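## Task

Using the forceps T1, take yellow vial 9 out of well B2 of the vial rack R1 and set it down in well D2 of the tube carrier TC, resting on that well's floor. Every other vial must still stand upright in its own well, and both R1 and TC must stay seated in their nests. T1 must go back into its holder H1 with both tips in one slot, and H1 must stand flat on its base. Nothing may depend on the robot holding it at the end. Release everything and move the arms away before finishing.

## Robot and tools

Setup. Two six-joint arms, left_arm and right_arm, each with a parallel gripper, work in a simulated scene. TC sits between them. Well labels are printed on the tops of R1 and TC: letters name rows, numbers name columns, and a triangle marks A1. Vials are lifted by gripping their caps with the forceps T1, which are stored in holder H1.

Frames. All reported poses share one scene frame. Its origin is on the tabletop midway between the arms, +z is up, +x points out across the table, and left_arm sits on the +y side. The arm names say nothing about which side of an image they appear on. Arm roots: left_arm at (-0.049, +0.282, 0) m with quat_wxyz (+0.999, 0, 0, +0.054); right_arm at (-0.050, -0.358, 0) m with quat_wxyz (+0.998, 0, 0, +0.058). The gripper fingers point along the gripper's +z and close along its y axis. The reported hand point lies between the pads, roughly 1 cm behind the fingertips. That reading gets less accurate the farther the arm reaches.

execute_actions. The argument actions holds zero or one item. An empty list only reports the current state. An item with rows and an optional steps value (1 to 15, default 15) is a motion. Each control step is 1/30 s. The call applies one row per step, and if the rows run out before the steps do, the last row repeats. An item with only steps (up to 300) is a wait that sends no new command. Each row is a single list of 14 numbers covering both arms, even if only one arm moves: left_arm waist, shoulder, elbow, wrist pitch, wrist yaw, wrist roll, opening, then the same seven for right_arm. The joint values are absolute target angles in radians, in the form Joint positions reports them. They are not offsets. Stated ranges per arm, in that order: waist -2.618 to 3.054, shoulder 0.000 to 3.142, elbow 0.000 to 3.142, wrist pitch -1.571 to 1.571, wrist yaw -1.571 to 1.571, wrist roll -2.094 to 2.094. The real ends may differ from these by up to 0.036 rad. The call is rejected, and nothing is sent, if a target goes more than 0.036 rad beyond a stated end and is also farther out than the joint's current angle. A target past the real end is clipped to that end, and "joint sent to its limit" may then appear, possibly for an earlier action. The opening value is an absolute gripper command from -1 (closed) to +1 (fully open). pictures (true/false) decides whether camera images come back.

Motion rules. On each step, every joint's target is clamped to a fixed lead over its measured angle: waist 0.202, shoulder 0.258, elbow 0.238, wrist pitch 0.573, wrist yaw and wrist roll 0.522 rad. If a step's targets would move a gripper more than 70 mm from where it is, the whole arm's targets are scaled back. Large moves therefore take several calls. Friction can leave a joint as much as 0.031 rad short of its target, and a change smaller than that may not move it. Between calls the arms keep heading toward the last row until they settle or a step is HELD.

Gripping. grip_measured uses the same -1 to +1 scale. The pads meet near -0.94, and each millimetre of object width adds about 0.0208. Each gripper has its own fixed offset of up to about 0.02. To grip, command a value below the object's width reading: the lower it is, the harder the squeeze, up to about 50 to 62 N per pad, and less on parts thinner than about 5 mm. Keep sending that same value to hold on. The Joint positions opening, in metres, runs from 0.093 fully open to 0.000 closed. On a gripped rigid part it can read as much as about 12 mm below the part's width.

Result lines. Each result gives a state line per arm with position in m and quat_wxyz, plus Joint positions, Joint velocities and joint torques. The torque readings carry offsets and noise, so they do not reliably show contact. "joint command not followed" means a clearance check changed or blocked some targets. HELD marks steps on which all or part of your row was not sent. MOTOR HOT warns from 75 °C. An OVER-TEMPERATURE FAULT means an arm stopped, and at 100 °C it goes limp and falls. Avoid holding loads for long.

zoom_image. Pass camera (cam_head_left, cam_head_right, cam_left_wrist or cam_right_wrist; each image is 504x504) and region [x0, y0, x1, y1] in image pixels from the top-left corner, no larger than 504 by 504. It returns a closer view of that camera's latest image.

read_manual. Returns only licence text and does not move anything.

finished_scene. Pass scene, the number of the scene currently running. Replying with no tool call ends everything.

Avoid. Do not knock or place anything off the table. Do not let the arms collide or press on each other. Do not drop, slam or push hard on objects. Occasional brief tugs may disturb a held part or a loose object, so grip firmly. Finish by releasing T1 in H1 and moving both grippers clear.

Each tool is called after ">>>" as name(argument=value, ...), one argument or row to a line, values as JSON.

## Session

>>> execute_actions(
  actions=[],
)

Scene clock: 0.00 s of 12600.00 s.
left_arm: end_effector_position=(+0.2171, +0.2122, +0.2589) grip_measured=+1.000 end_effector_quat_wxyz=(+0.685, -0.023, +0.672, -0.281) | right_arm: end_effector_position=(+0.4633, -0.4466, +0.1964) grip_measured=+0.991 end_effector_quat_wxyz=(-0.045, +0.761, +0.517, +0.390)
Joint positions: left_arm=[-0.216  0.459  0.239  0.318  0.246 -0.448  0.093] | right_arm=[-0.496  2.195  2.161 -1.089 -0.695  1.733  0.093]
Joint velocities: left_arm=[ 0.002  0.012 -0.002  0.051 -0.066 -0.051  0.   ] | right_arm=[-0.002  0.007  0.007 -0.051 -0.022 -0.037  0.   ]
Joint torques (N m, as the arm reports them, + toward a larger angle): no reading
Motor temperatures (°C, as the motors report them): left_arm=[23 39 32 28 23 24] | right_arm=[23 30 31 23 22 24]

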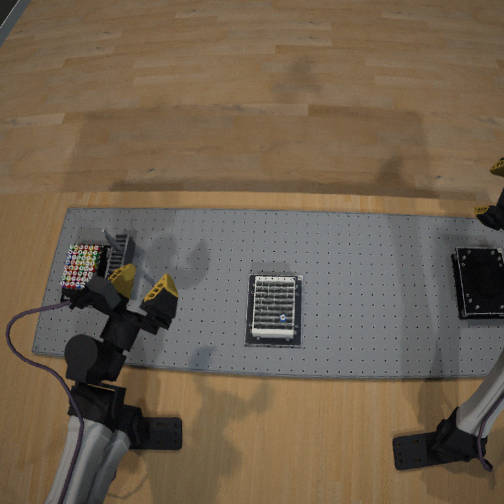

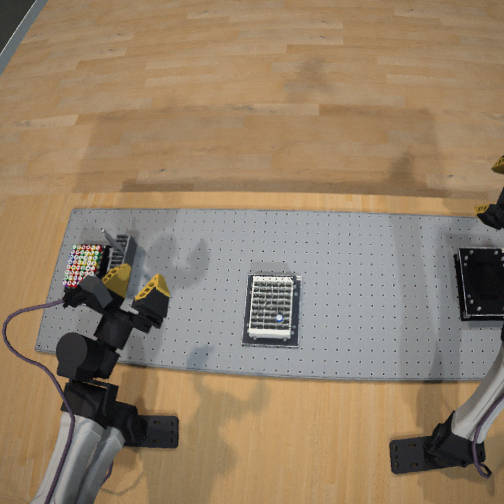

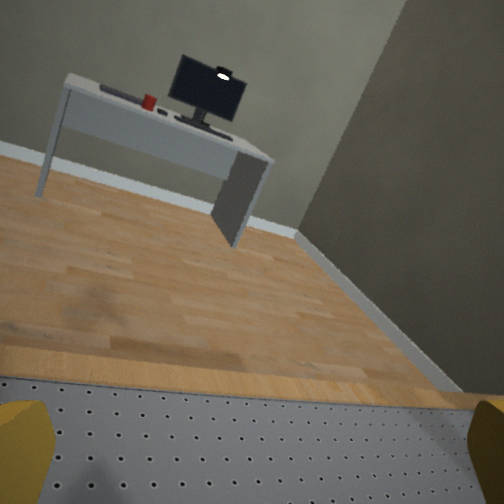

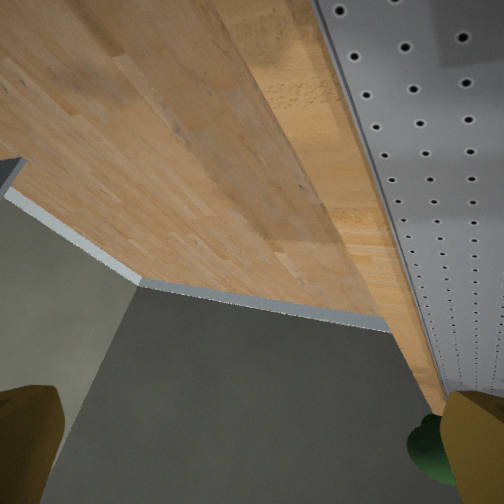

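>>> execute_actions(
  actions=[
    {"rows":[[-0.15,0.7,0.7,-0.2,0.2,-0.3,0.5,-0.496,2.195,2.161,-1.089,-0.695,1.733,1],[-0.15,0.7,0.7,-0.2,0.2,-0.3,0.5,-0.496,2.195,2.161,-1.089,-0.695,1.733,1],[-0.15,0.7,0.7,-0.2,0.2,-0.3,0.5,-0.496,2.195,2.161,-1.089,-0.695,1.733,1],[-0.15,0.7,0.7,-0.2,0.2,-0.3,0.5,-0.496,2.195,2.161,-1.089,-0.695,1.733,1],[-0.15,0.7,0.7,-0.2,0.2,-0.3,0.5,-0.496,2.195,2.161,-1.089,-0.695,1.733,1],[-0.07,1.0,1.1,-0.7,0.1,-0.15,0.2,-0.496,2.195,2.161,-1.089,-0.695,1.733,1],[-0.07,1.0,1.1,-0.7,0.1,-0.15,0.2,-0.496,2.195,2.161,-1.089,-0.695,1.733,1],[-0.07,1.0,1.1,-0.7,0.1,-0.15,0.2,-0.496,2.195,2.161,-1.089,-0.695,1.733,1],[-0.07,1.0,1.1,-0.7,0.1,-0.15,0.2,-0.496,2.195,2.161,-1.089,-0.695,1.733,1],[-0.07,1.0,1.1,-0.7,0.1,-0.15,0.2,-0.496,2.195,2.161,-1.089,-0.695,1.733,1],[0.0,1.3,1.5,-1.15,0.05,0.0,-0.2,-0.496,2.195,2.161,-1.089,-0.695,1.733,1]],"steps":15},
  ],
  pictures=false,
)

>>> execute_actions(
  actions=[
    {"rows":[[0.09,1.6,1.83,-1.52,-0.005,0.2,-0.2,-0.496,2.195,2.161,-1.089,-0.695,1.733,1]],"steps":15},
  ],
  pictures=false,
)

>>> execute_actions(
  actions=[
    {"steps":30},
  ],
)

Scene clock: 7.23 s of 12600.00 s.
left_arm: end_effector_position=(+0.3101, +0.3036, +0.2884) grip_measured=-0.198 end_effector_quat_wxyz=(+0.393, -0.066, +0.916, -0.035) | right_arm: end_effector_position=(+0.4633, -0.4466, +0.1964) grip_measured=+0.991 end_effector_quat_wxyz=(-0.045, +0.761, +0.517, +0.390)
Joint positions: left_arm=[-0.01   1.294  1.41  -0.878  0.084 -0.081  0.036] | right_arm=[-0.496  2.195  2.161 -1.089 -0.695  1.733  0.093]
Joint velocities: left_arm=[ 0.095  0.935  1.375 -1.385 -0.256  0.418 -0.   ] | right_arm=[-0.012 -0.022  0.002 -0.007  0.007 -0.037  0.001]
Joint torques (N m, as the arm reports them, + toward a larger angle): left_arm=[-0.32 -9.8   8.8   0.98  0.09  0.1 ] | right_arm=[ -0.1  -11.66   6.8    1.04  -0.35  -0.05]
Motor temperatures (°C, as the motors report them): left_arm=[23 39 33 30 23 24] | right_arm=[23 33 32 24 22 24]
Steps of this call (steps 1 to 90: nothing new was sent; then 3.73 s passed at rest; steps 91 to 105: all 15 steps of this action). Readings (joint positions):
91: left_arm=[-0.207 0.490 0.283 0.235 0.246 -0.424] | right_arm=[-0.496 2.195 2.161 -1.089 -0.695 1.733]
92: left_arm=[-0.188 0.565 0.360 0.138 0.240 -0.401] | right_arm=[-0.496 2.195 2.161 -1.089 -0.695 1.733]
94: left_arm=[-0.165 0.681 0.515 -0.005 0.223 -0.368] | right_arm=[-0.496 2.195 2.161 -1.089 -0.695 1.733]
98: left_arm=[-0.099 0.889 0.855 -0.319 0.172 -0.262] | right_arm=[-0.496 2.195 2.161 -1.089 -0.695 1.733]
105: the state above

Scene clock: 7.73 s of 12600.00 s.
left_arm: end_effector_position=(+0.2728, +0.3450, +0.2502) grip_measured=-0.199 end_effector_quat_wxyz=(+0.137, -0.006, +0.990, +0.024) | right_arm: end_effector_position=(+0.4633, -0.4466, +0.1964) grip_measured=+0.991 end_effector_quat_wxyz=(-0.045, +0.761, +0.517, +0.390)
Joint positions: left_arm=[ 0.087  1.616  1.809 -1.486  0.005  0.182  0.036] | right_arm=[-0.496  2.195  2.161 -1.089 -0.695  1.733  0.093]
Joint velocities: left_arm=[ 0.012  0.002  0.002 -0.183 -0.007  0.051 -0.001] | right_arm=[-0.002  0.002 -0.007 -0.022  0.007 -0.022  0.001]
Joint torques (N m, as the arm reports them, + toward a larger angle): left_arm=[-0.27 -9.02  9.1   0.8  -0.01  0.05] | right_arm=[ -0.16 -11.81   6.9    1.    -0.34  -0.05]
Motor temperatures (°C, as the motors report them): left_arm=[23 39 33 30 23 24] | right_arm=[23 33 32 24 22 24]
Steps of this call (steps 1 to 15: all 15 steps of this action). Readings (joint positions):
1: left_arm=[0.006 1.349 1.486 -0.980 0.077 -0.033] | right_arm=[-0.496 2.195 2.161 -1.089 -0.695 1.733]
2: left_arm=[0.031 1.419 1.582 -1.090 0.065 0.013] | right_arm=[-0.496 2.195 2.161 -1.089 -0.695 1.733]
4: left_arm=[0.072 1.549 1.737 -1.229 0.038 0.077] | right_arm=[-0.496 2.195 2.161 -1.089 -0.695 1.733]
8: left_arm=[0.087 1.619 1.795 -1.376 0.013 0.145] | right_arm=[-0.496 2.195 2.161 -1.089 -0.695 1.733]
15: the state above

Scene clock: 8.73 s of 12600.00 s.
left_arm: end_effector_position=(+0.2677, +0.3443, +0.2488) grip_measured=-0.199 end_effector_quat_wxyz=(+0.126, -0.002, +0.992, +0.023) | right_arm: end_effector_position=(+0.4633, -0.4466, +0.1964) grip_measured=+0.991 end_effector_quat_wxyz=(-0.045, +0.761, +0.517, +0.390)
Joint positions: left_arm=[ 0.087  1.616  1.809 -1.507  0.003  0.192  0.036] | right_arm=[-0.496  2.195  2.161 -1.089 -0.695  1.733  0.093]
Joint velocities: left_arm=[-0.007 -0.007 -0.022  0.066  0.037  0.007 -0.001] | right_arm=[-0.012 -0.002 -0.007 -0.081 -0.007 -0.051  0.   ]
Joint torques (N m, as the arm reports them, + toward a larger angle): left_arm=[-0.3  -9.12  9.02  0.77 -0.05  0.11] | right_arm=[ -0.13 -11.8    6.87   1.    -0.31  -0.06]
Motor temperatures (°C, as the motors report them): left_arm=[23 39 33 30 23 24] | right_arm=[23 34 32 24 22 24]
Steps of this call (steps 1 to 30: the robot went on to your last target). Readings (joint positions):
1: left_arm=[0.087 1.616 1.809 -1.491 0.004 0.184] | right_arm=[-0.496 2.195 2.161 -1.089 -0.695 1.733]
2: left_arm=[0.087 1.616 1.809 -1.495 0.004 0.186] | right_arm=[-0.496 2.195 2.161 -1.089 -0.695 1.733]
4: left_arm=[0.087 1.616 1.809 -1.500 0.004 0.188] | right_arm=[-0.496 2.195 2.161 -1.089 -0.695 1.733]
8: left_arm=[0.087 1.616 1.809 -1.505 0.003 0.190] | right_arm=[-0.496 2.195 2.161 -1.089 -0.695 1.733]
30: the state above
All arms were judged still, so your last target was given up. Only a new action makes them travel on or press farther. Fingers that are still opening or closing keep moving.

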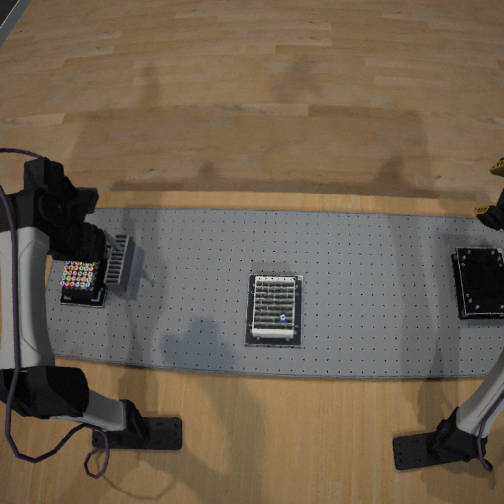

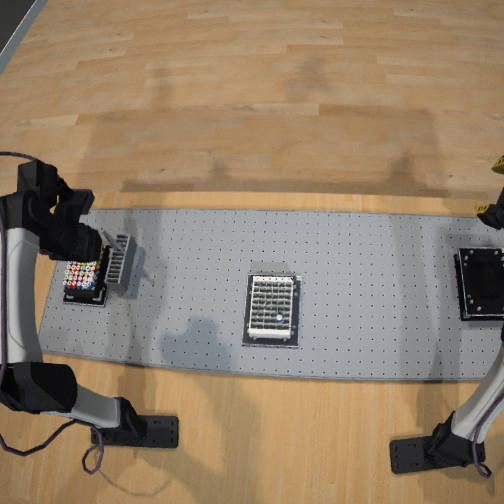

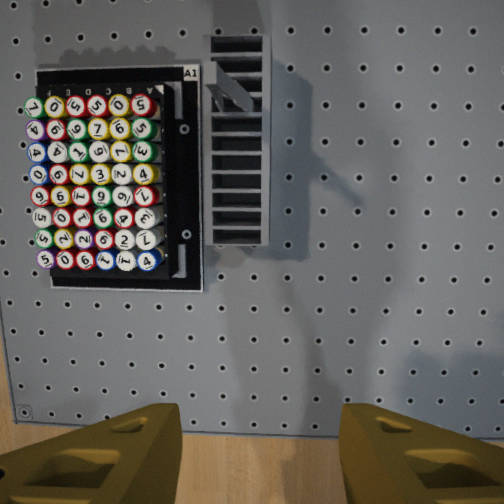

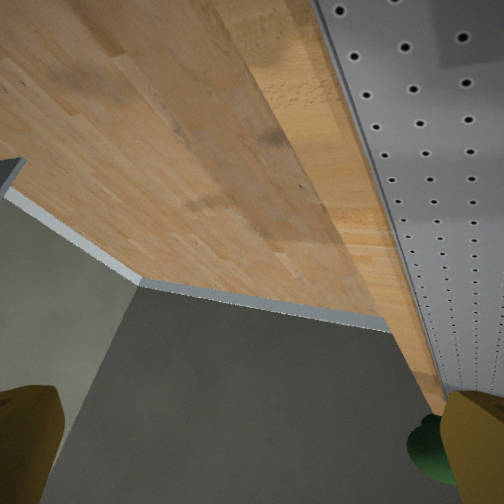

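>>> execute_actions(
  actions=[
    {"rows":[[0.088,1.85,2.0,-1.52,-0.005,0.2,-0.2,-0.496,2.195,2.161,-1.089,-0.695,1.733,1],[0.088,1.85,2.0,-1.52,-0.005,0.2,-0.2,-0.496,2.195,2.161,-1.089,-0.695,1.733,1],[0.088,1.85,2.0,-1.52,-0.005,0.2,-0.2,-0.496,2.195,2.161,-1.089,-0.695,1.733,1],[0.088,1.85,2.0,-1.52,-0.005,0.2,-0.2,-0.496,2.195,2.161,-1.089,-0.695,1.733,1],[0.088,1.85,2.0,-1.52,-0.005,0.2,-0.2,-0.496,2.195,2.161,-1.089,-0.695,1.733,1],[0.088,1.85,2.0,-1.52,-0.005,0.2,-0.2,-0.496,2.195,2.161,-1.089,-0.695,1.733,1],[0.088,2.07,2.115,-1.53,-0.005,0.2,-0.2,-0.496,2.195,2.161,-1.089,-0.695,1.733,1]],"steps":15},
  ],
  pictures=false,
)

>>> execute_actions(
  actions=[
    {"steps":25},
  ],
)

Scene clock: 21.60 s of 12600.00 s.
left_arm: end_effector_position=(+0.3545, +0.3615, +0.1539) grip_measured=-0.199 end_effector_quat_wxyz=(+0.020, -0.001, +1.000, +0.002) | right_arm: end_effector_position=(+0.4633, -0.4466, +0.1964) grip_measured=+0.991 end_effector_quat_wxyz=(-0.045, +0.761, +0.517, +0.390)
Joint positions: left_arm=[ 0.087  2.109  2.093 -1.515  0.003  0.192  0.036] | right_arm=[-0.496  2.195  2.161 -1.089 -0.695  1.733  0.093]
Joint velocities: left_arm=[-0.012  0.002 -0.007 -0.022  0.007  0.051  0.001] | right_arm=[-0.002  0.012 -0.007 -0.081 -0.037  0.037  0.   ]
Joint torques (N m, as the arm reports them, + toward a larger angle): left_arm=[ -0.55 -16.24   9.27   0.3   -0.06   0.15] | right_arm=[ -0.02 -11.79   6.82   1.04  -0.33  -0.08]
Motor temperatures (°C, as the motors report them): left_arm=[23 41 34 29 23 24] | right_arm=[23 38 34 24 22 24]
Steps of this call (steps 1 to 90: nothing new was sent; then 9.37 s passed at rest; steps 91 to 105: all 15 steps of this action). Readings (joint positions):
91: left_arm=[0.087 1.648 1.852 -1.539 0.003 0.192] | right_arm=[-0.496 2.195 2.161 -1.089 -0.695 1.733]
92: left_arm=[0.087 1.697 1.919 -1.551 0.003 0.192] | right_arm=[-0.496 2.195 2.161 -1.089 -0.695 1.733]
94: left_arm=[0.087 1.784 1.982 -1.520 0.003 0.192] | right_arm=[-0.496 2.195 2.161 -1.089 -0.695 1.733]
98: left_arm=[0.087 1.942 2.059 -1.537 0.003 0.192] | right_arm=[-0.496 2.195 2.161 -1.089 -0.695 1.733]
105: the state above

Scene clock: 22.43 s of 12600.00 s.
left_arm: end_effector_position=(+0.3531, +0.3612, +0.1636) grip_measured=-0.199 end_effector_quat_wxyz=(+0.031, -0.001, +1.000, +0.005) | right_arm: end_effector_position=(+0.4633, -0.4466, +0.1964) grip_measured=+0.991 end_effector_quat_wxyz=(-0.045, +0.761, +0.517, +0.390)
Joint positions: left_arm=[ 0.087  2.084  2.093 -1.517  0.003  0.192  0.036] | right_arm=[-0.496  2.195  2.161 -1.089 -0.695  1.733  0.093]
Joint velocities: left_arm=[-0.012 -0.012 -0.017  0.066 -0.007 -0.037 -0.   ] | right_arm=[-0.012  0.002  0.002  0.022  0.11   0.022  0.   ]
Joint torques (N m, as the arm reports them, + toward a larger angle): left_arm=[ -0.47 -13.74   9.45   0.35  -0.02   0.12] | right_arm=[ -0.02 -11.7    6.91   1.01  -0.33   0.  ]
Motor temperatures (°C, as the motors report them): left_arm=[23 41 34 29 23 24] | right_arm=[23 38 34 24 22 24]
Steps of this call (steps 1 to 25: the robot went on to your last target). Readings (joint positions):
1: left_arm=[0.087 2.105 2.093 -1.515 0.003 0.192] | right_arm=[-0.496 2.195 2.161 -1.089 -0.695 1.733]
2: left_arm=[0.087 2.100 2.093 -1.515 0.003 0.192] | right_arm=[-0.496 2.195 2.161 -1.089 -0.695 1.733]
4: left_arm=[0.087 2.091 2.093 -1.516 0.003 0.192] | right_arm=[-0.496 2.195 2.161 -1.089 -0.695 1.733]
8: left_arm=[0.087 2.084 2.093 -1.517 0.003 0.192] | right_arm=[-0.496 2.195 2.161 -1.089 -0.695 1.733]
25: the state above

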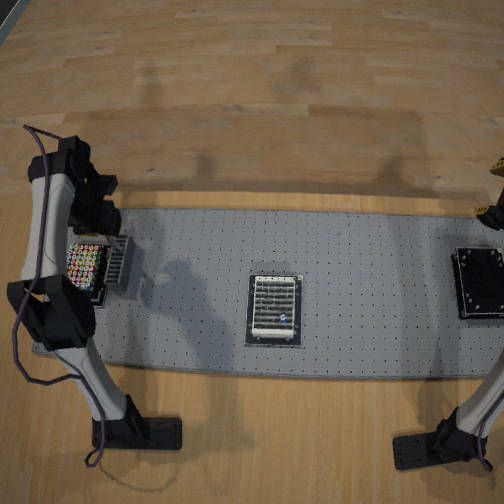

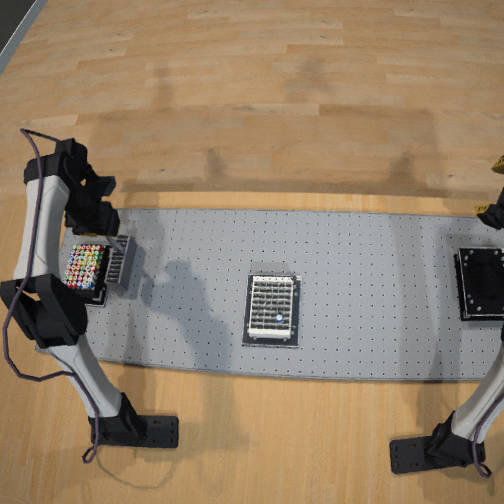

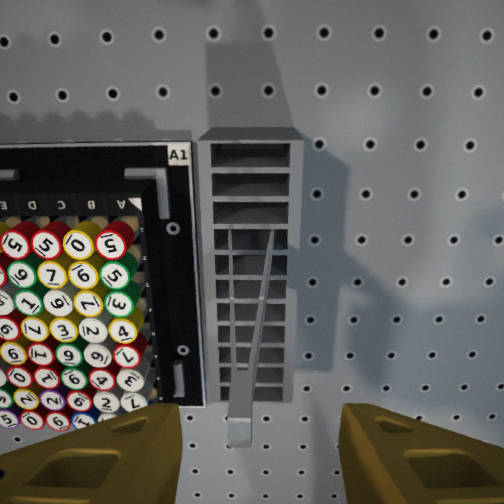

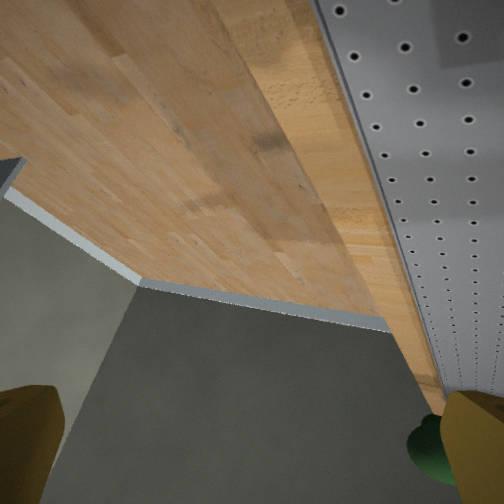

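>>> execute_actions(
  actions=[
    {"rows":[[0.105,2.11,2.03,-1.45,-0.005,0.2,-0.2,-0.496,2.195,2.161,-1.089,-0.695,1.733,1],[0.105,2.11,2.03,-1.45,-0.005,0.2,-0.2,-0.496,2.195,2.161,-1.089,-0.695,1.733,1],[0.105,2.11,2.03,-1.45,-0.005,0.2,-0.2,-0.496,2.195,2.161,-1.089,-0.695,1.733,1],[0.105,2.11,2.03,-1.45,-0.005,0.2,-0.2,-0.496,2.195,2.161,-1.089,-0.695,1.733,1],[0.105,2.11,2.03,-1.45,-0.005,0.2,-0.2,-0.496,2.195,2.161,-1.089,-0.695,1.733,1],[0.105,2.11,2.03,-1.45,-0.005,0.2,-0.2,-0.496,2.195,2.161,-1.089,-0.695,1.733,1],[0.105,2.15,1.933,-1.349,-0.005,0.2,-0.2,-0.496,2.195,2.161,-1.089,-0.695,1.733,1]],"steps":15},
  ],
  pictures=false,
)

>>> execute_actions(
  actions=[
    {"steps":20},
  ],
)

Scene clock: 27.77 s of 12600.00 s.
left_arm: end_effector_position=(+0.3541, +0.3654, +0.0937) grip_measured=-0.199 end_effector_quat_wxyz=(-0.017, -0.006, +1.000, -0.005) | right_arm: end_effector_position=(+0.4633, -0.4466, +0.1964) grip_measured=+0.991 end_effector_quat_wxyz=(-0.045, +0.761, +0.517, +0.390)
Joint positions: left_arm=[ 0.096  2.164  1.938 -1.38   0.002  0.192  0.036] | right_arm=[-0.496  2.195  2.161 -1.089 -0.695  1.733  0.093]
Joint velocities: left_arm=[-0.002 -0.002 -0.007  0.125 -0.066  0.066  0.001] | right_arm=[-0.017 -0.012 -0.012 -0.037  0.022  0.007 -0.001]
Joint torques (N m, as the arm reports them, + toward a larger angle): left_arm=[  0.18 -14.58   7.04   0.42  -0.05   0.1 ] | right_arm=[ -0.05 -11.85   6.83   1.04  -0.37  -0.02]
Motor temperatures (°C, as the motors report them): left_arm=[23 43 35 28 23 24] | right_arm=[23 39 34 25 22 24]
Steps of this call (steps 1 to 15: the robot went on to your last target; steps 16 to 90: nothing new was sent; then 1.83 s passed at rest; steps 91 to 105: all 15 steps of this action). Readings (joint positions):
91: left_arm=[0.087 2.085 2.084 -1.508 0.003 0.192] | right_arm=[-0.496 2.195 2.161 -1.089 -0.695 1.733]
92: left_arm=[0.089 2.085 2.074 -1.499 0.003 0.192] | right_arm=[-0.496 2.195 2.161 -1.089 -0.695 1.733]
94: left_arm=[0.092 2.094 2.054 -1.487 0.003 0.192] | right_arm=[-0.496 2.195 2.161 -1.089 -0.695 1.733]
98: left_arm=[0.096 2.110 1.999 -1.436 0.002 0.192] | right_arm=[-0.496 2.195 2.161 -1.089 -0.695 1.733]
105: the state above

Scene clock: 28.43 s of 12600.00 s.
left_arm: end_effector_position=(+0.3580, +0.3662, +0.0939) grip_measured=-0.199 end_effector_quat_wxyz=(-0.009, -0.006, +1.000, -0.003) | right_arm: end_effector_position=(+0.4633, -0.4466, +0.1964) grip_measured=+0.991 end_effector_quat_wxyz=(-0.045, +0.761, +0.517, +0.390)
Joint positions: left_arm=[ 0.096  2.163  1.938 -1.364  0.002  0.192  0.036] | right_arm=[-0.496  2.195  2.161 -1.089 -0.695  1.733  0.093]
Joint velocities: left_arm=[-0.012 -0.002 -0.002  0.022  0.022  0.022 -0.   ] | right_arm=[ 0.002 -0.007 -0.002  0.066 -0.051  0.007 -0.001]
Joint torques (N m, as the arm reports them, + toward a larger angle): left_arm=[  0.19 -14.55   7.09   0.44  -0.04   0.11] | right_arm=[ -0.15 -11.91   6.83   1.    -0.38  -0.05]
Motor temperatures (°C, as the motors report them): left_arm=[23 43 35 28 23 24] | right_arm=[23 39 34 25 22 24]
Steps of this call (steps 1 to 20: the robot went on to your last target). Readings (joint positions):
1: left_arm=[0.096 2.164 1.938 -1.377 0.002 0.192] | right_arm=[-0.496 2.195 2.161 -1.089 -0.695 1.733]
2: left_arm=[0.096 2.163 1.938 -1.374 0.002 0.192] | right_arm=[-0.496 2.195 2.161 -1.089 -0.695 1.733]
4: left_arm=[0.096 2.163 1.938 -1.369 0.002 0.192] | right_arm=[-0.496 2.195 2.161 -1.089 -0.695 1.733]
8: left_arm=[0.096 2.163 1.938 -1.366 0.002 0.192] | right_arm=[-0.496 2.195 2.161 -1.089 -0.695 1.733]
20: the state above

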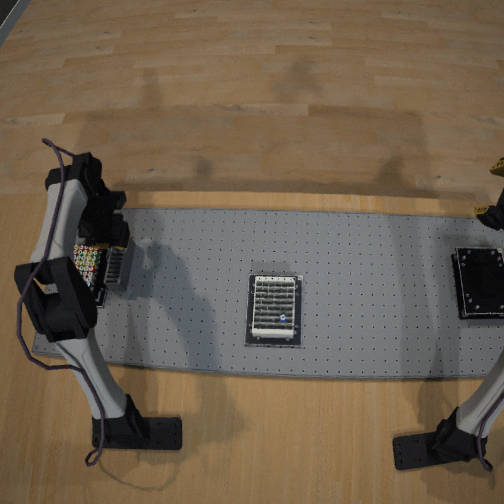

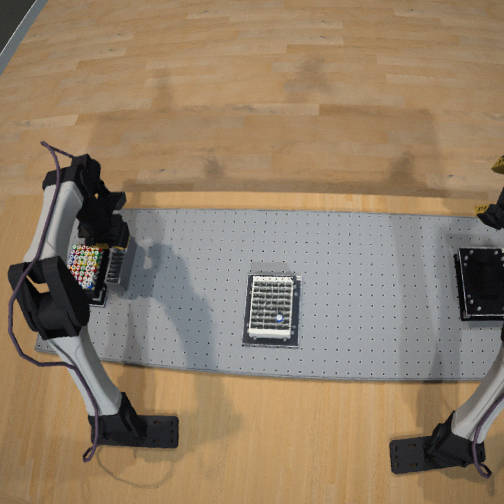

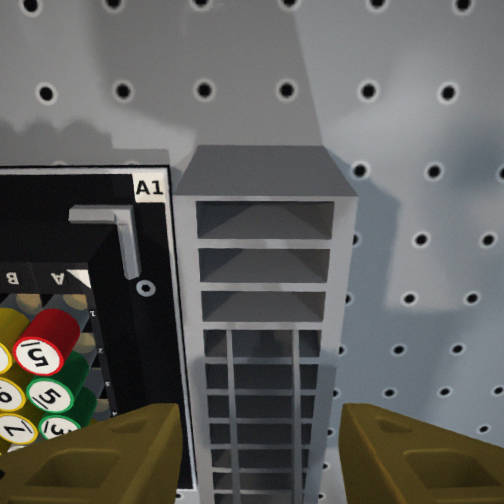

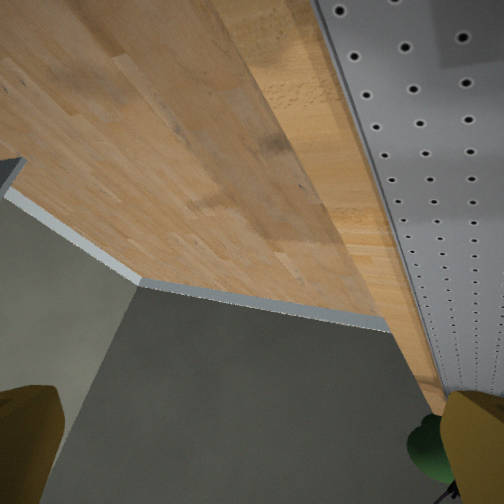

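>>> execute_actions(
  actions=[
    {"rows":[[0.105,2.15,1.987,-1.349,-0.005,0.2,-0.2,-0.496,2.195,2.161,-1.089,-0.695,1.733,1]],"steps":15},
  ],
)

Scene clock: 31.43 s of 12600.00 s.
left_arm: end_effector_position=(+0.3661, +0.3678, +0.1016) grip_measured=-0.199 end_effector_quat_wxyz=(+0.008, -0.006, +1.000, +0.001) | right_arm: end_effector_position=(+0.4633, -0.4466, +0.1964) grip_measured=+0.991 end_effector_quat_wxyz=(-0.045, +0.761, +0.517, +0.390)
Joint positions: left_arm=[ 0.096  2.163  1.968 -1.359  0.002  0.192  0.036] | right_arm=[-0.496  2.195  2.161 -1.089 -0.695  1.733  0.093]
Joint velocities: left_arm=[-0.002  0.022  0.007 -0.022  0.037 -0.066 -0.001] | right_arm=[ 0.007  0.012 -0.007  0.007 -0.051 -0.022 -0.   ]
Joint torques (N m, as the arm reports them, + toward a larger angle): left_arm=[  0.12 -14.71   9.1    0.43  -0.04   0.12] | right_arm=[ -0.15 -11.83   6.81   0.99  -0.38  -0.03]
Motor temperatures (°C, as the motors report them): left_arm=[23 44 35 28 23 24] | right_arm=[23 40 34 25 22 24]
Steps of this call (steps 1 to 15: the robot went on to your last target; steps 16 to 75: nothing new was sent; steps 76 to 90: all 15 steps of this action). Readings (joint positions):
76: left_arm=[0.096 2.163 1.942 -1.364 0.002 0.192] | right_arm=[-0.496 2.195 2.161 -1.089 -0.695 1.733]
77: left_arm=[0.096 2.163 1.948 -1.363 0.002 0.192] | right_arm=[-0.496 2.195 2.161 -1.089 -0.695 1.733]
79: left_arm=[0.096 2.163 1.963 -1.363 0.002 0.192] | right_arm=[-0.496 2.195 2.161 -1.089 -0.695 1.733]
83: left_arm=[0.096 2.163 1.968 -1.359 0.002 0.192] | right_arm=[-0.496 2.195 2.161 -1.089 -0.695 1.733]
90: the state above

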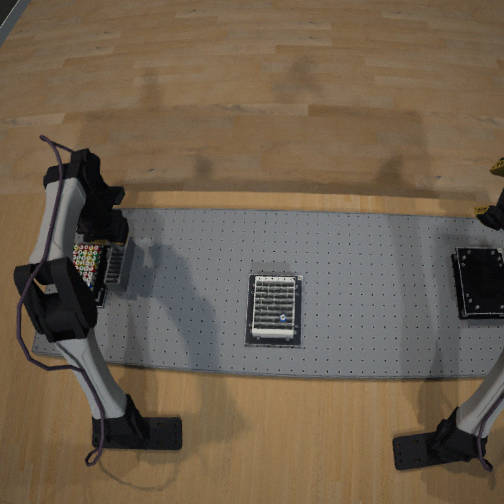

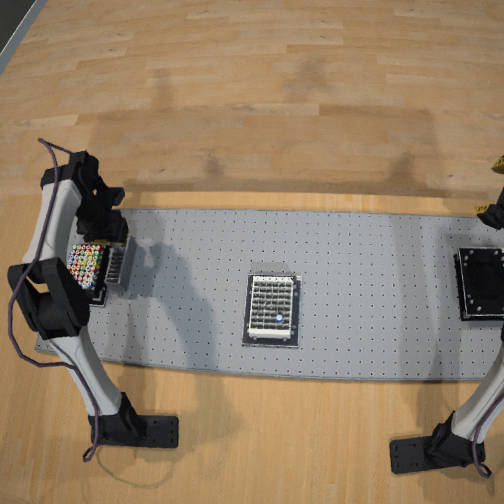

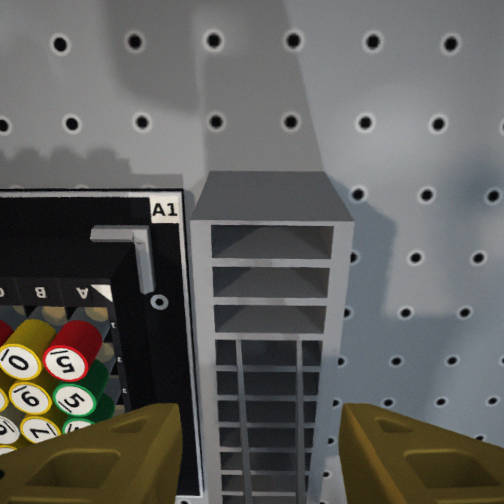

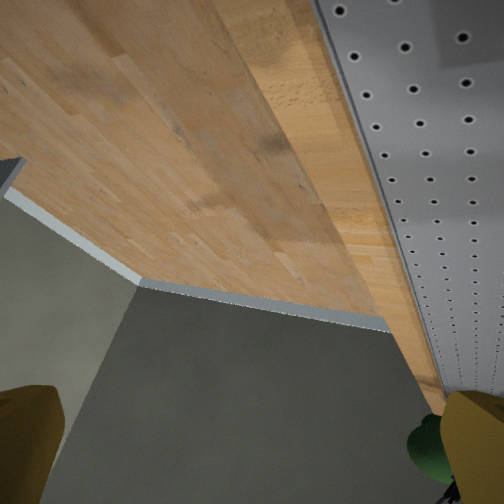

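>>> execute_actions(
  actions=[
    {"rows":[[0.105,2.15,1.987,-1.349,-0.005,0.2,-0.5,-0.496,2.195,2.161,-1.089,-0.695,1.733,1],[0.105,2.15,1.987,-1.349,-0.005,0.2,-0.5,-0.496,2.195,2.161,-1.089,-0.695,1.733,1],[0.105,2.15,1.987,-1.349,-0.005,0.2,-0.5,-0.496,2.195,2.161,-1.089,-0.695,1.733,1],[0.105,2.15,1.987,-1.349,-0.005,0.2,-0.7,-0.496,2.195,2.161,-1.089,-0.695,1.733,1],[0.105,2.15,1.987,-1.349,-0.005,0.2,-0.7,-0.496,2.195,2.161,-1.089,-0.695,1.733,1],[0.105,2.15,1.987,-1.349,-0.005,0.2,-0.7,-0.496,2.195,2.161,-1.089,-0.695,1.733,1],[0.105,2.15,1.987,-1.349,-0.005,0.2,-0.9,-0.496,2.195,2.161,-1.089,-0.695,1.733,1]],"steps":15},
  ],
  pictures=false,
)

>>> execute_actions(
  actions=[
    {"rows":[[0.105,2.15,2.03,-1.42,-0.005,0.2,-0.9,-0.496,2.195,2.161,-1.089,-0.695,1.733,1],[0.105,2.15,2.03,-1.42,-0.005,0.2,-0.9,-0.496,2.195,2.161,-1.089,-0.695,1.733,1],[0.105,2.15,2.03,-1.42,-0.005,0.2,-0.9,-0.496,2.195,2.161,-1.089,-0.695,1.733,1],[0.105,2.15,2.03,-1.42,-0.005,0.2,-0.9,-0.496,2.195,2.161,-1.089,-0.695,1.733,1],[0.105,2.15,2.08,-1.47,-0.005,0.2,-0.9,-0.496,2.195,2.161,-1.089,-0.695,1.733,1],[0.105,2.15,2.08,-1.47,-0.005,0.2,-0.9,-0.496,2.195,2.161,-1.089,-0.695,1.733,1],[0.105,2.15,2.08,-1.47,-0.005,0.2,-0.9,-0.496,2.195,2.161,-1.089,-0.695,1.733,1],[0.105,2.15,2.08,-1.47,-0.005,0.2,-0.9,-0.496,2.195,2.161,-1.089,-0.695,1.733,1],[0.105,2.15,2.14,-1.53,-0.005,0.2,-0.9,-0.496,2.195,2.161,-1.089,-0.695,1.733,1],[0.105,2.15,2.14,-1.53,-0.005,0.2,-0.9,-0.496,2.195,2.161,-1.089,-0.695,1.733,1],[0.105,2.15,2.14,-1.53,-0.005,0.2,-0.9,-0.496,2.195,2.161,-1.089,-0.695,1.733,1],[0.105,2.15,2.14,-1.53,-0.005,0.2,-0.9,-0.496,2.195,2.161,-1.089,-0.695,1.733,1],[0.105,2.12,2.17,-1.55,-0.005,0.2,-0.9,-0.496,2.195,2.161,-1.089,-0.695,1.733,1]],"steps":15},
  ],
  pictures=false,
)

>>> execute_actions(
  actions=[
    {"rows":[[0.105,2.08,2.19,-1.55,-0.005,0.2,-0.9,-0.496,2.195,2.161,-1.089,-0.695,1.733,1]],"steps":15},
  ],
)

Scene clock: 44.13 s of 12600.00 s.
left_arm: end_effector_position=(+0.3660, +0.3680, +0.1016) grip_measured=-0.894 end_effector_quat_wxyz=(+0.008, -0.006, +1.000, +0.001) | right_arm: end_effector_position=(+0.4633, -0.4466, +0.1964) grip_measured=+0.991 end_effector_quat_wxyz=(-0.045, +0.761, +0.517, +0.390)
Joint positions: left_arm=[ 0.096  2.163  1.968 -1.359  0.001  0.193  0.002] | right_arm=[-0.496  2.195  2.161 -1.089 -0.695  1.733  0.093]
Joint velocities: left_arm=[-0.002  0.002 -0.012  0.022  0.007 -0.051  0.   ] | right_arm=[-0.002 -0.012  0.012 -0.037 -0.022 -0.007 -0.   ]
Joint torques (N m, as the arm reports them, + toward a larger angle): left_arm=[  0.13 -14.61   9.16   0.43  -0.05   0.09] | right_arm=[ -0.22 -11.63   7.03   1.07  -0.36   0.02]
Motor temperatures (°C, as the motors report them): left_arm=[23 49 36 28 23 24] | right_arm=[23 42 35 25 22 24]
Steps of this call (steps 1 to 15: the robot went on to your last target; steps 16 to 90: nothing new was sent; then 9.20 s passed at rest; steps 91 to 105: all 15 steps of this action). Readings (joint positions):
91: left_arm=[0.096 2.163 1.968 -1.359 0.002 0.192] | right_arm=[-0.496 2.195 2.161 -1.089 -0.695 1.733]
92: left_arm=[0.096 2.163 1.968 -1.359 0.002 0.192] | right_arm=[-0.496 2.195 2.161 -1.089 -0.695 1.733]
94: left_arm=[0.096 2.163 1.968 -1.359 0.002 0.192] | right_arm=[-0.496 2.195 2.161 -1.089 -0.695 1.733]
98: left_arm=[0.096 2.163 1.968 -1.359 0.001 0.193] | right_arm=[-0.496 2.195 2.161 -1.089 -0.695 1.733]
105: the state above

Scene clock: 44.63 s of 12600.00 s.
left_arm: end_effector_position=(+0.3653, +0.3679, +0.1490) grip_measured=-0.894 end_effector_quat_wxyz=(+0.024, -0.006, +1.000, +0.004) | right_arm: end_effector_position=(+0.4633, -0.4466, +0.1964) grip_measured=+0.991 end_effector_quat_wxyz=(-0.045, +0.761, +0.517, +0.390)
Joint positions: left_arm=[ 0.096  2.152  2.139 -1.509  0.001  0.193  0.002] | right_arm=[-0.496  2.195  2.161 -1.089 -0.695  1.733  0.093]
Joint velocities: left_arm=[ 0.002 -0.164  0.178 -0.11   0.066 -0.007  0.   ] | right_arm=[ 0.002  0.002 -0.012  0.022  0.037 -0.037  0.001]
Joint torques (N m, as the arm reports them, + toward a larger angle): left_arm=[  0.05 -15.18   9.13   0.24  -0.02   0.07] | right_arm=[ -0.35 -11.76   6.79   1.01  -0.4   -0.03]
Motor temperatures (°C, as the motors report them): left_arm=[23 49 36 28 23 24] | right_arm=[23 42 35 25 22 24]
Steps of this call (steps 1 to 15: all 15 steps of this action). Readings (joint positions):
1: left_arm=[0.096 2.164 1.976 -1.367 0.001 0.193] | right_arm=[-0.496 2.195 2.161 -1.089 -0.695 1.733]
2: left_arm=[0.096 2.165 1.986 -1.375 0.001 0.193] | right_arm=[-0.496 2.195 2.161 -1.089 -0.695 1.733]
4: left_arm=[0.096 2.164 2.004 -1.388 0.001 0.193] | right_arm=[-0.496 2.195 2.161 -1.089 -0.695 1.733]
8: left_arm=[0.096 2.163 2.053 -1.431 0.001 0.193] | right_arm=[-0.496 2.195 2.161 -1.089 -0.695 1.733]
15: the state above

Scene clock: 45.13 s of 12600.00 s.
left_arm: end_effector_position=(+0.3615, +0.3671, +0.1858) grip_measured=-0.894 end_effector_quat_wxyz=(+0.063, -0.006, +0.998, +0.012) | right_arm: end_effector_position=(+0.4633, -0.4466, +0.1964) grip_measured=+0.991 end_effector_quat_wxyz=(-0.045, +0.761, +0.517, +0.390)
Joint positions: left_arm=[ 0.096  2.083  2.177 -1.536  0.001  0.193  0.002] | right_arm=[-0.496  2.195  2.161 -1.089 -0.695  1.733  0.093]
Joint velocities: left_arm=[ 0.027 -0.007 -0.022 -0.022  0.037  0.007 -0.   ] | right_arm=[-0.002 -0.007  0.007  0.007 -0.066 -0.022  0.   ]
Joint torques (N m, as the arm reports them, + toward a larger angle): left_arm=[  0.03 -13.05   8.7    0.44   0.     0.11] | right_arm=[ -0.17 -11.76   7.01   1.    -0.33  -0.04]
Motor temperatures (°C, as the motors report them): left_arm=[23 49 36 28 23 24] | right_arm=[23 42 35 25 22 24]
Steps of this call (steps 1 to 15: all 15 steps of this action). Readings (joint positions):
1: left_arm=[0.096 2.143 2.146 -1.514 0.001 0.193] | right_arm=[-0.496 2.195 2.161 -1.089 -0.695 1.733]
2: left_arm=[0.096 2.134 2.152 -1.518 0.001 0.193] | right_arm=[-0.496 2.195 2.161 -1.089 -0.695 1.733]
4: left_arm=[0.096 2.111 2.164 -1.525 0.001 0.193] | right_arm=[-0.496 2.195 2.161 -1.089 -0.695 1.733]
8: left_arm=[0.096 2.084 2.176 -1.532 0.001 0.193] | right_arm=[-0.496 2.195 2.161 -1.089 -0.695 1.733]
15: the state above

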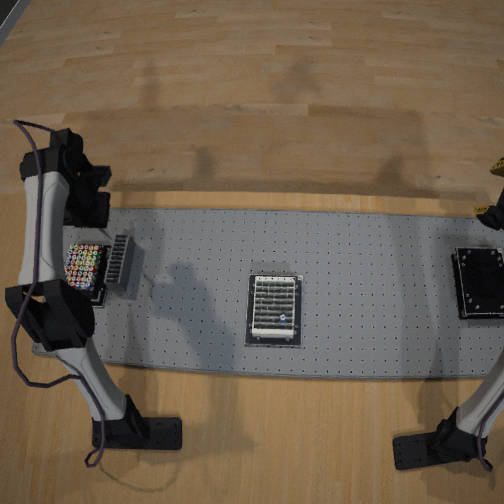

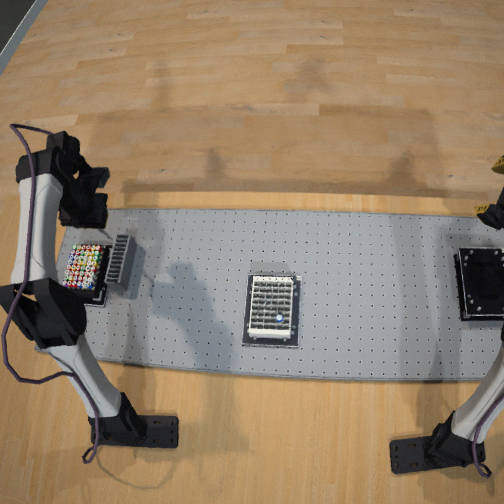

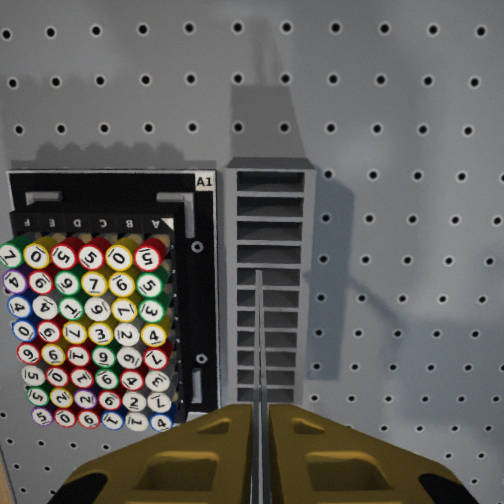

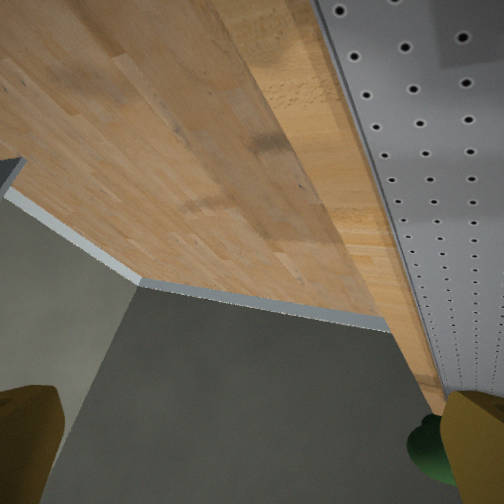

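>>> execute_actions(
  actions=[
    {"rows":[[0.17,2.08,2.19,-1.55,-0.005,0.6,-0.9,-0.496,2.195,2.161,-1.089,-0.695,1.733,1],[0.17,2.08,2.19,-1.55,-0.005,0.6,-0.9,-0.496,2.195,2.161,-1.089,-0.695,1.733,1],[0.17,2.08,2.19,-1.55,-0.005,0.6,-0.9,-0.496,2.195,2.161,-1.089,-0.695,1.733,1],[0.17,2.08,2.19,-1.55,-0.005,0.6,-0.9,-0.496,2.195,2.161,-1.089,-0.695,1.733,1],[0.17,2.08,2.19,-1.55,-0.005,0.6,-0.9,-0.496,2.195,2.161,-1.089,-0.695,1.733,1],[0.243,2.11,2.146,-1.55,-0.005,1.135,-0.9,-0.496,2.195,2.161,-1.089,-0.695,1.733,1],[0.243,2.11,2.146,-1.55,-0.005,1.135,-0.9,-0.496,2.195,2.161,-1.089,-0.695,1.733,1],[0.243,2.11,2.146,-1.55,-0.005,1.135,-0.9,-0.496,2.195,2.161,-1.089,-0.695,1.733,1],[0.243,2.11,2.146,-1.55,-0.005,1.135,-0.9,-0.496,2.195,2.161,-1.089,-0.695,1.733,1],[0.243,2.11,2.146,-1.55,-0.005,1.135,-0.9,-0.496,2.195,2.161,-1.089,-0.695,1.733,1],[0.243,2.135,2.146,-1.55,-0.005,1.135,-0.9,-0.496,2.195,2.161,-1.089,-0.695,1.733,1]],"steps":15},
  ],
  pictures=false,
)

>>> execute_actions(
  actions=[
    {"steps":30},
  ],
  pictures=false,
)

>>> execute_actions(
  actions=[
    {"rows":[[0.243,2.135,2.146,-1.55,-0.005,1.135,-0.735,-0.496,2.195,2.161,-1.089,-0.695,1.733,1]],"steps":15},
  ],
)

Scene clock: 56.90 s of 12600.00 s.
left_arm: end_effector_position=(+0.3434, +0.4291, +0.1633) grip_measured=-0.894 end_effector_quat_wxyz=(+0.023, +0.338, +0.941, +0.022) | right_arm: end_effector_position=(+0.4633, -0.4466, +0.1964) grip_measured=+0.991 end_effector_quat_wxyz=(-0.045, +0.761, +0.517, +0.390)
Joint positions: left_arm=[ 0.248  2.13   2.163 -1.539 -0.004  1.047  0.002] | right_arm=[-0.496  2.195  2.161 -1.089 -0.695  1.733  0.093]
Joint velocities: left_arm=[ 0.017  0.139  0.002  0.007 -0.051  0.418 -0.001] | right_arm=[-0.002 -0.002  0.007 -0.007 -0.007  0.022 -0.   ]
Joint torques (N m, as the arm reports them, + toward a larger angle): left_arm=[ -1.02 -13.3    5.8    0.26   0.08   0.08] | right_arm=[  0.   -11.77   6.94   1.05  -0.36  -0.04]
Motor temperatures (°C, as the motors report them): left_arm=[23 50 36 28 23 24] | right_arm=[23 44 36 25 22 24]
Steps of this call (steps 1 to 15: the robot went on to your last target; steps 16 to 90: nothing new was sent; then 8.27 s passed at rest; steps 91 to 105: all 15 steps of this action). Readings (joint positions):
91: left_arm=[0.102 2.083 2.177 -1.537 0.003 0.258] | right_arm=[-0.496 2.195 2.161 -1.089 -0.695 1.733]
92: left_arm=[0.113 2.083 2.177 -1.537 0.004 0.326] | right_arm=[-0.496 2.195 2.161 -1.089 -0.695 1.733]
94: left_arm=[0.145 2.083 2.177 -1.537 0.003 0.422] | right_arm=[-0.496 2.195 2.161 -1.089 -0.695 1.733]
98: left_arm=[0.212 2.089 2.169 -1.537 0.002 0.739] | right_arm=[-0.496 2.195 2.161 -1.089 -0.695 1.733]
105: the state above

Scene clock: 57.90 s of 12600.00 s.
left_arm: end_effector_position=(+0.3437, +0.4292, +0.1609) grip_measured=-0.894 end_effector_quat_wxyz=(+0.020, +0.375, +0.926, +0.021) | right_arm: end_effector_position=(+0.4633, -0.4466, +0.1964) grip_measured=+0.991 end_effector_quat_wxyz=(-0.045, +0.761, +0.517, +0.390)
Joint positions: left_arm=[ 0.248  2.136  2.163 -1.539 -0.004  1.127  0.002] | right_arm=[-0.496  2.195  2.161 -1.089 -0.695  1.733  0.093]
Joint velocities: left_arm=[-0.017  0.002  0.012  0.007 -0.051 -0.081  0.001] | right_arm=[-0.007  0.002  0.002  0.051 -0.051 -0.022 -0.001]
Joint torques (N m, as the arm reports them, + toward a larger angle): left_arm=[ -0.92 -13.09   5.7    0.29   0.07   0.1 ] | right_arm=[ -0.19 -11.6    6.83   1.05  -0.34  -0.03]
Motor temperatures (°C, as the motors report them): left_arm=[23 50 36 28 23 24] | right_arm=[23 44 36 25 22 24]
Steps of this call (steps 1 to 30: the robot went on to your last target). Readings (joint positions):
1: left_arm=[0.248 2.134 2.163 -1.539 -0.004 1.063] | right_arm=[-0.496 2.195 2.161 -1.089 -0.695 1.733]
2: left_arm=[0.248 2.136 2.163 -1.539 -0.004 1.076] | right_arm=[-0.496 2.195 2.161 -1.089 -0.695 1.733]
4: left_arm=[0.248 2.136 2.163 -1.539 -0.004 1.094] | right_arm=[-0.496 2.195 2.161 -1.089 -0.695 1.733]
8: left_arm=[0.248 2.136 2.163 -1.539 -0.004 1.114] | right_arm=[-0.496 2.195 2.161 -1.089 -0.695 1.733]
30: the state above
All arms were judged still, so your last target was given up. Only a new action makes them travel on or press farther. Fingers that are still opening or closing keep moving.

Scene clock: 58.40 s of 12600.00 s.
left_arm: end_effector_position=(+0.3437, +0.4292, +0.1609) grip_measured=-0.736 end_effector_quat_wxyz=(+0.020, +0.376, +0.926, +0.021) | right_arm: end_effector_position=(+0.4633, -0.4466, +0.1964) grip_measured=+0.991 end_effector_quat_wxyz=(-0.045, +0.761, +0.517, +0.390)
Joint positions: left_arm=[ 0.248  2.136  2.163 -1.539 -0.004  1.127  0.01 ] | right_arm=[-0.496  2.195  2.161 -1.089 -0.695  1.733  0.093]
Joint velocities: left_arm=[-0.002  0.002 -0.012 -0.022  0.022  0.037  0.   ] | right_arm=[ 0.002 -0.007 -0.002  0.037 -0.022 -0.022 -0.   ]
Joint torques (N m, as the arm reports them, + toward a larger angle): left_arm=[ -0.9  -13.2    5.64   0.24   0.09   0.08] | right_arm=[ -0.11 -11.92   6.99   1.06  -0.35  -0.02]
Motor temperatures (°C, as the motors report them): left_arm=[23 50 36 28 23 24] | right_arm=[23 44 36 25 22 24]
Steps of this call (steps 1 to 15: all 15 steps of this action). Readings (joint positions):
1: left_arm=[0.248 2.136 2.163 -1.539 -0.004 1.127] | right_arm=[-0.496 2.195 2.161 -1.089 -0.695 1.733]
2: left_arm=[0.248 2.136 2.163 -1.539 -0.004 1.127] | right_arm=[-0.496 2.195 2.161 -1.089 -0.695 1.733]
4: left_arm=[0.248 2.136 2.163 -1.539 -0.004 1.127] | right_arm=[-0.496 2.195 2.161 -1.089 -0.695 1.733]
8: left_arm=[0.248 2.136 2.163 -1.539 -0.004 1.127] | right_arm=[-0.496 2.195 2.161 -1.089 -0.695 1.733]
15: the state above

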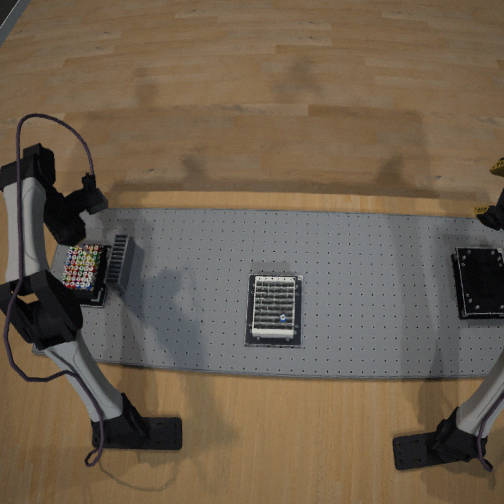

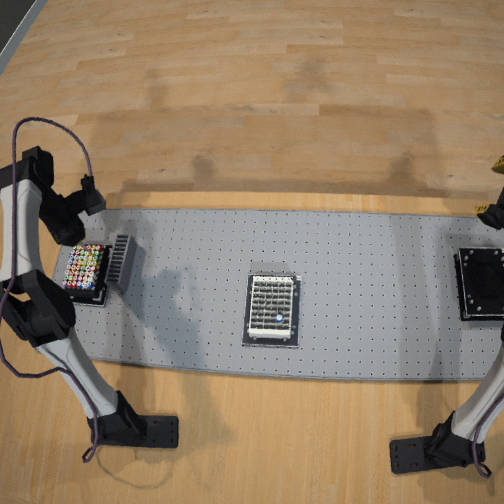

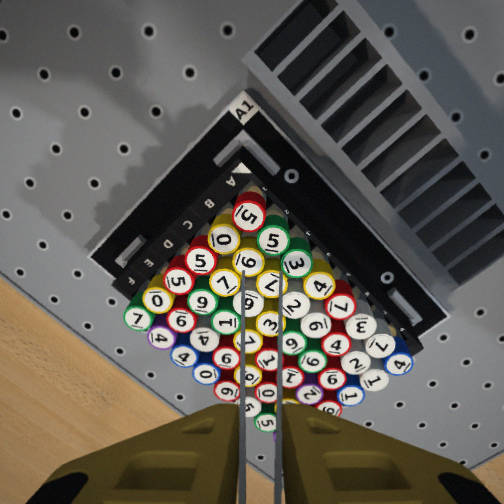

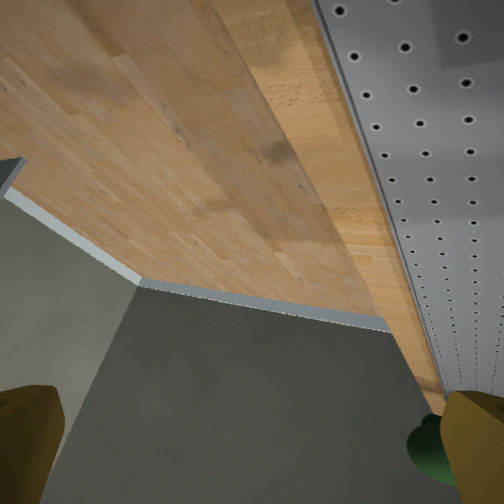

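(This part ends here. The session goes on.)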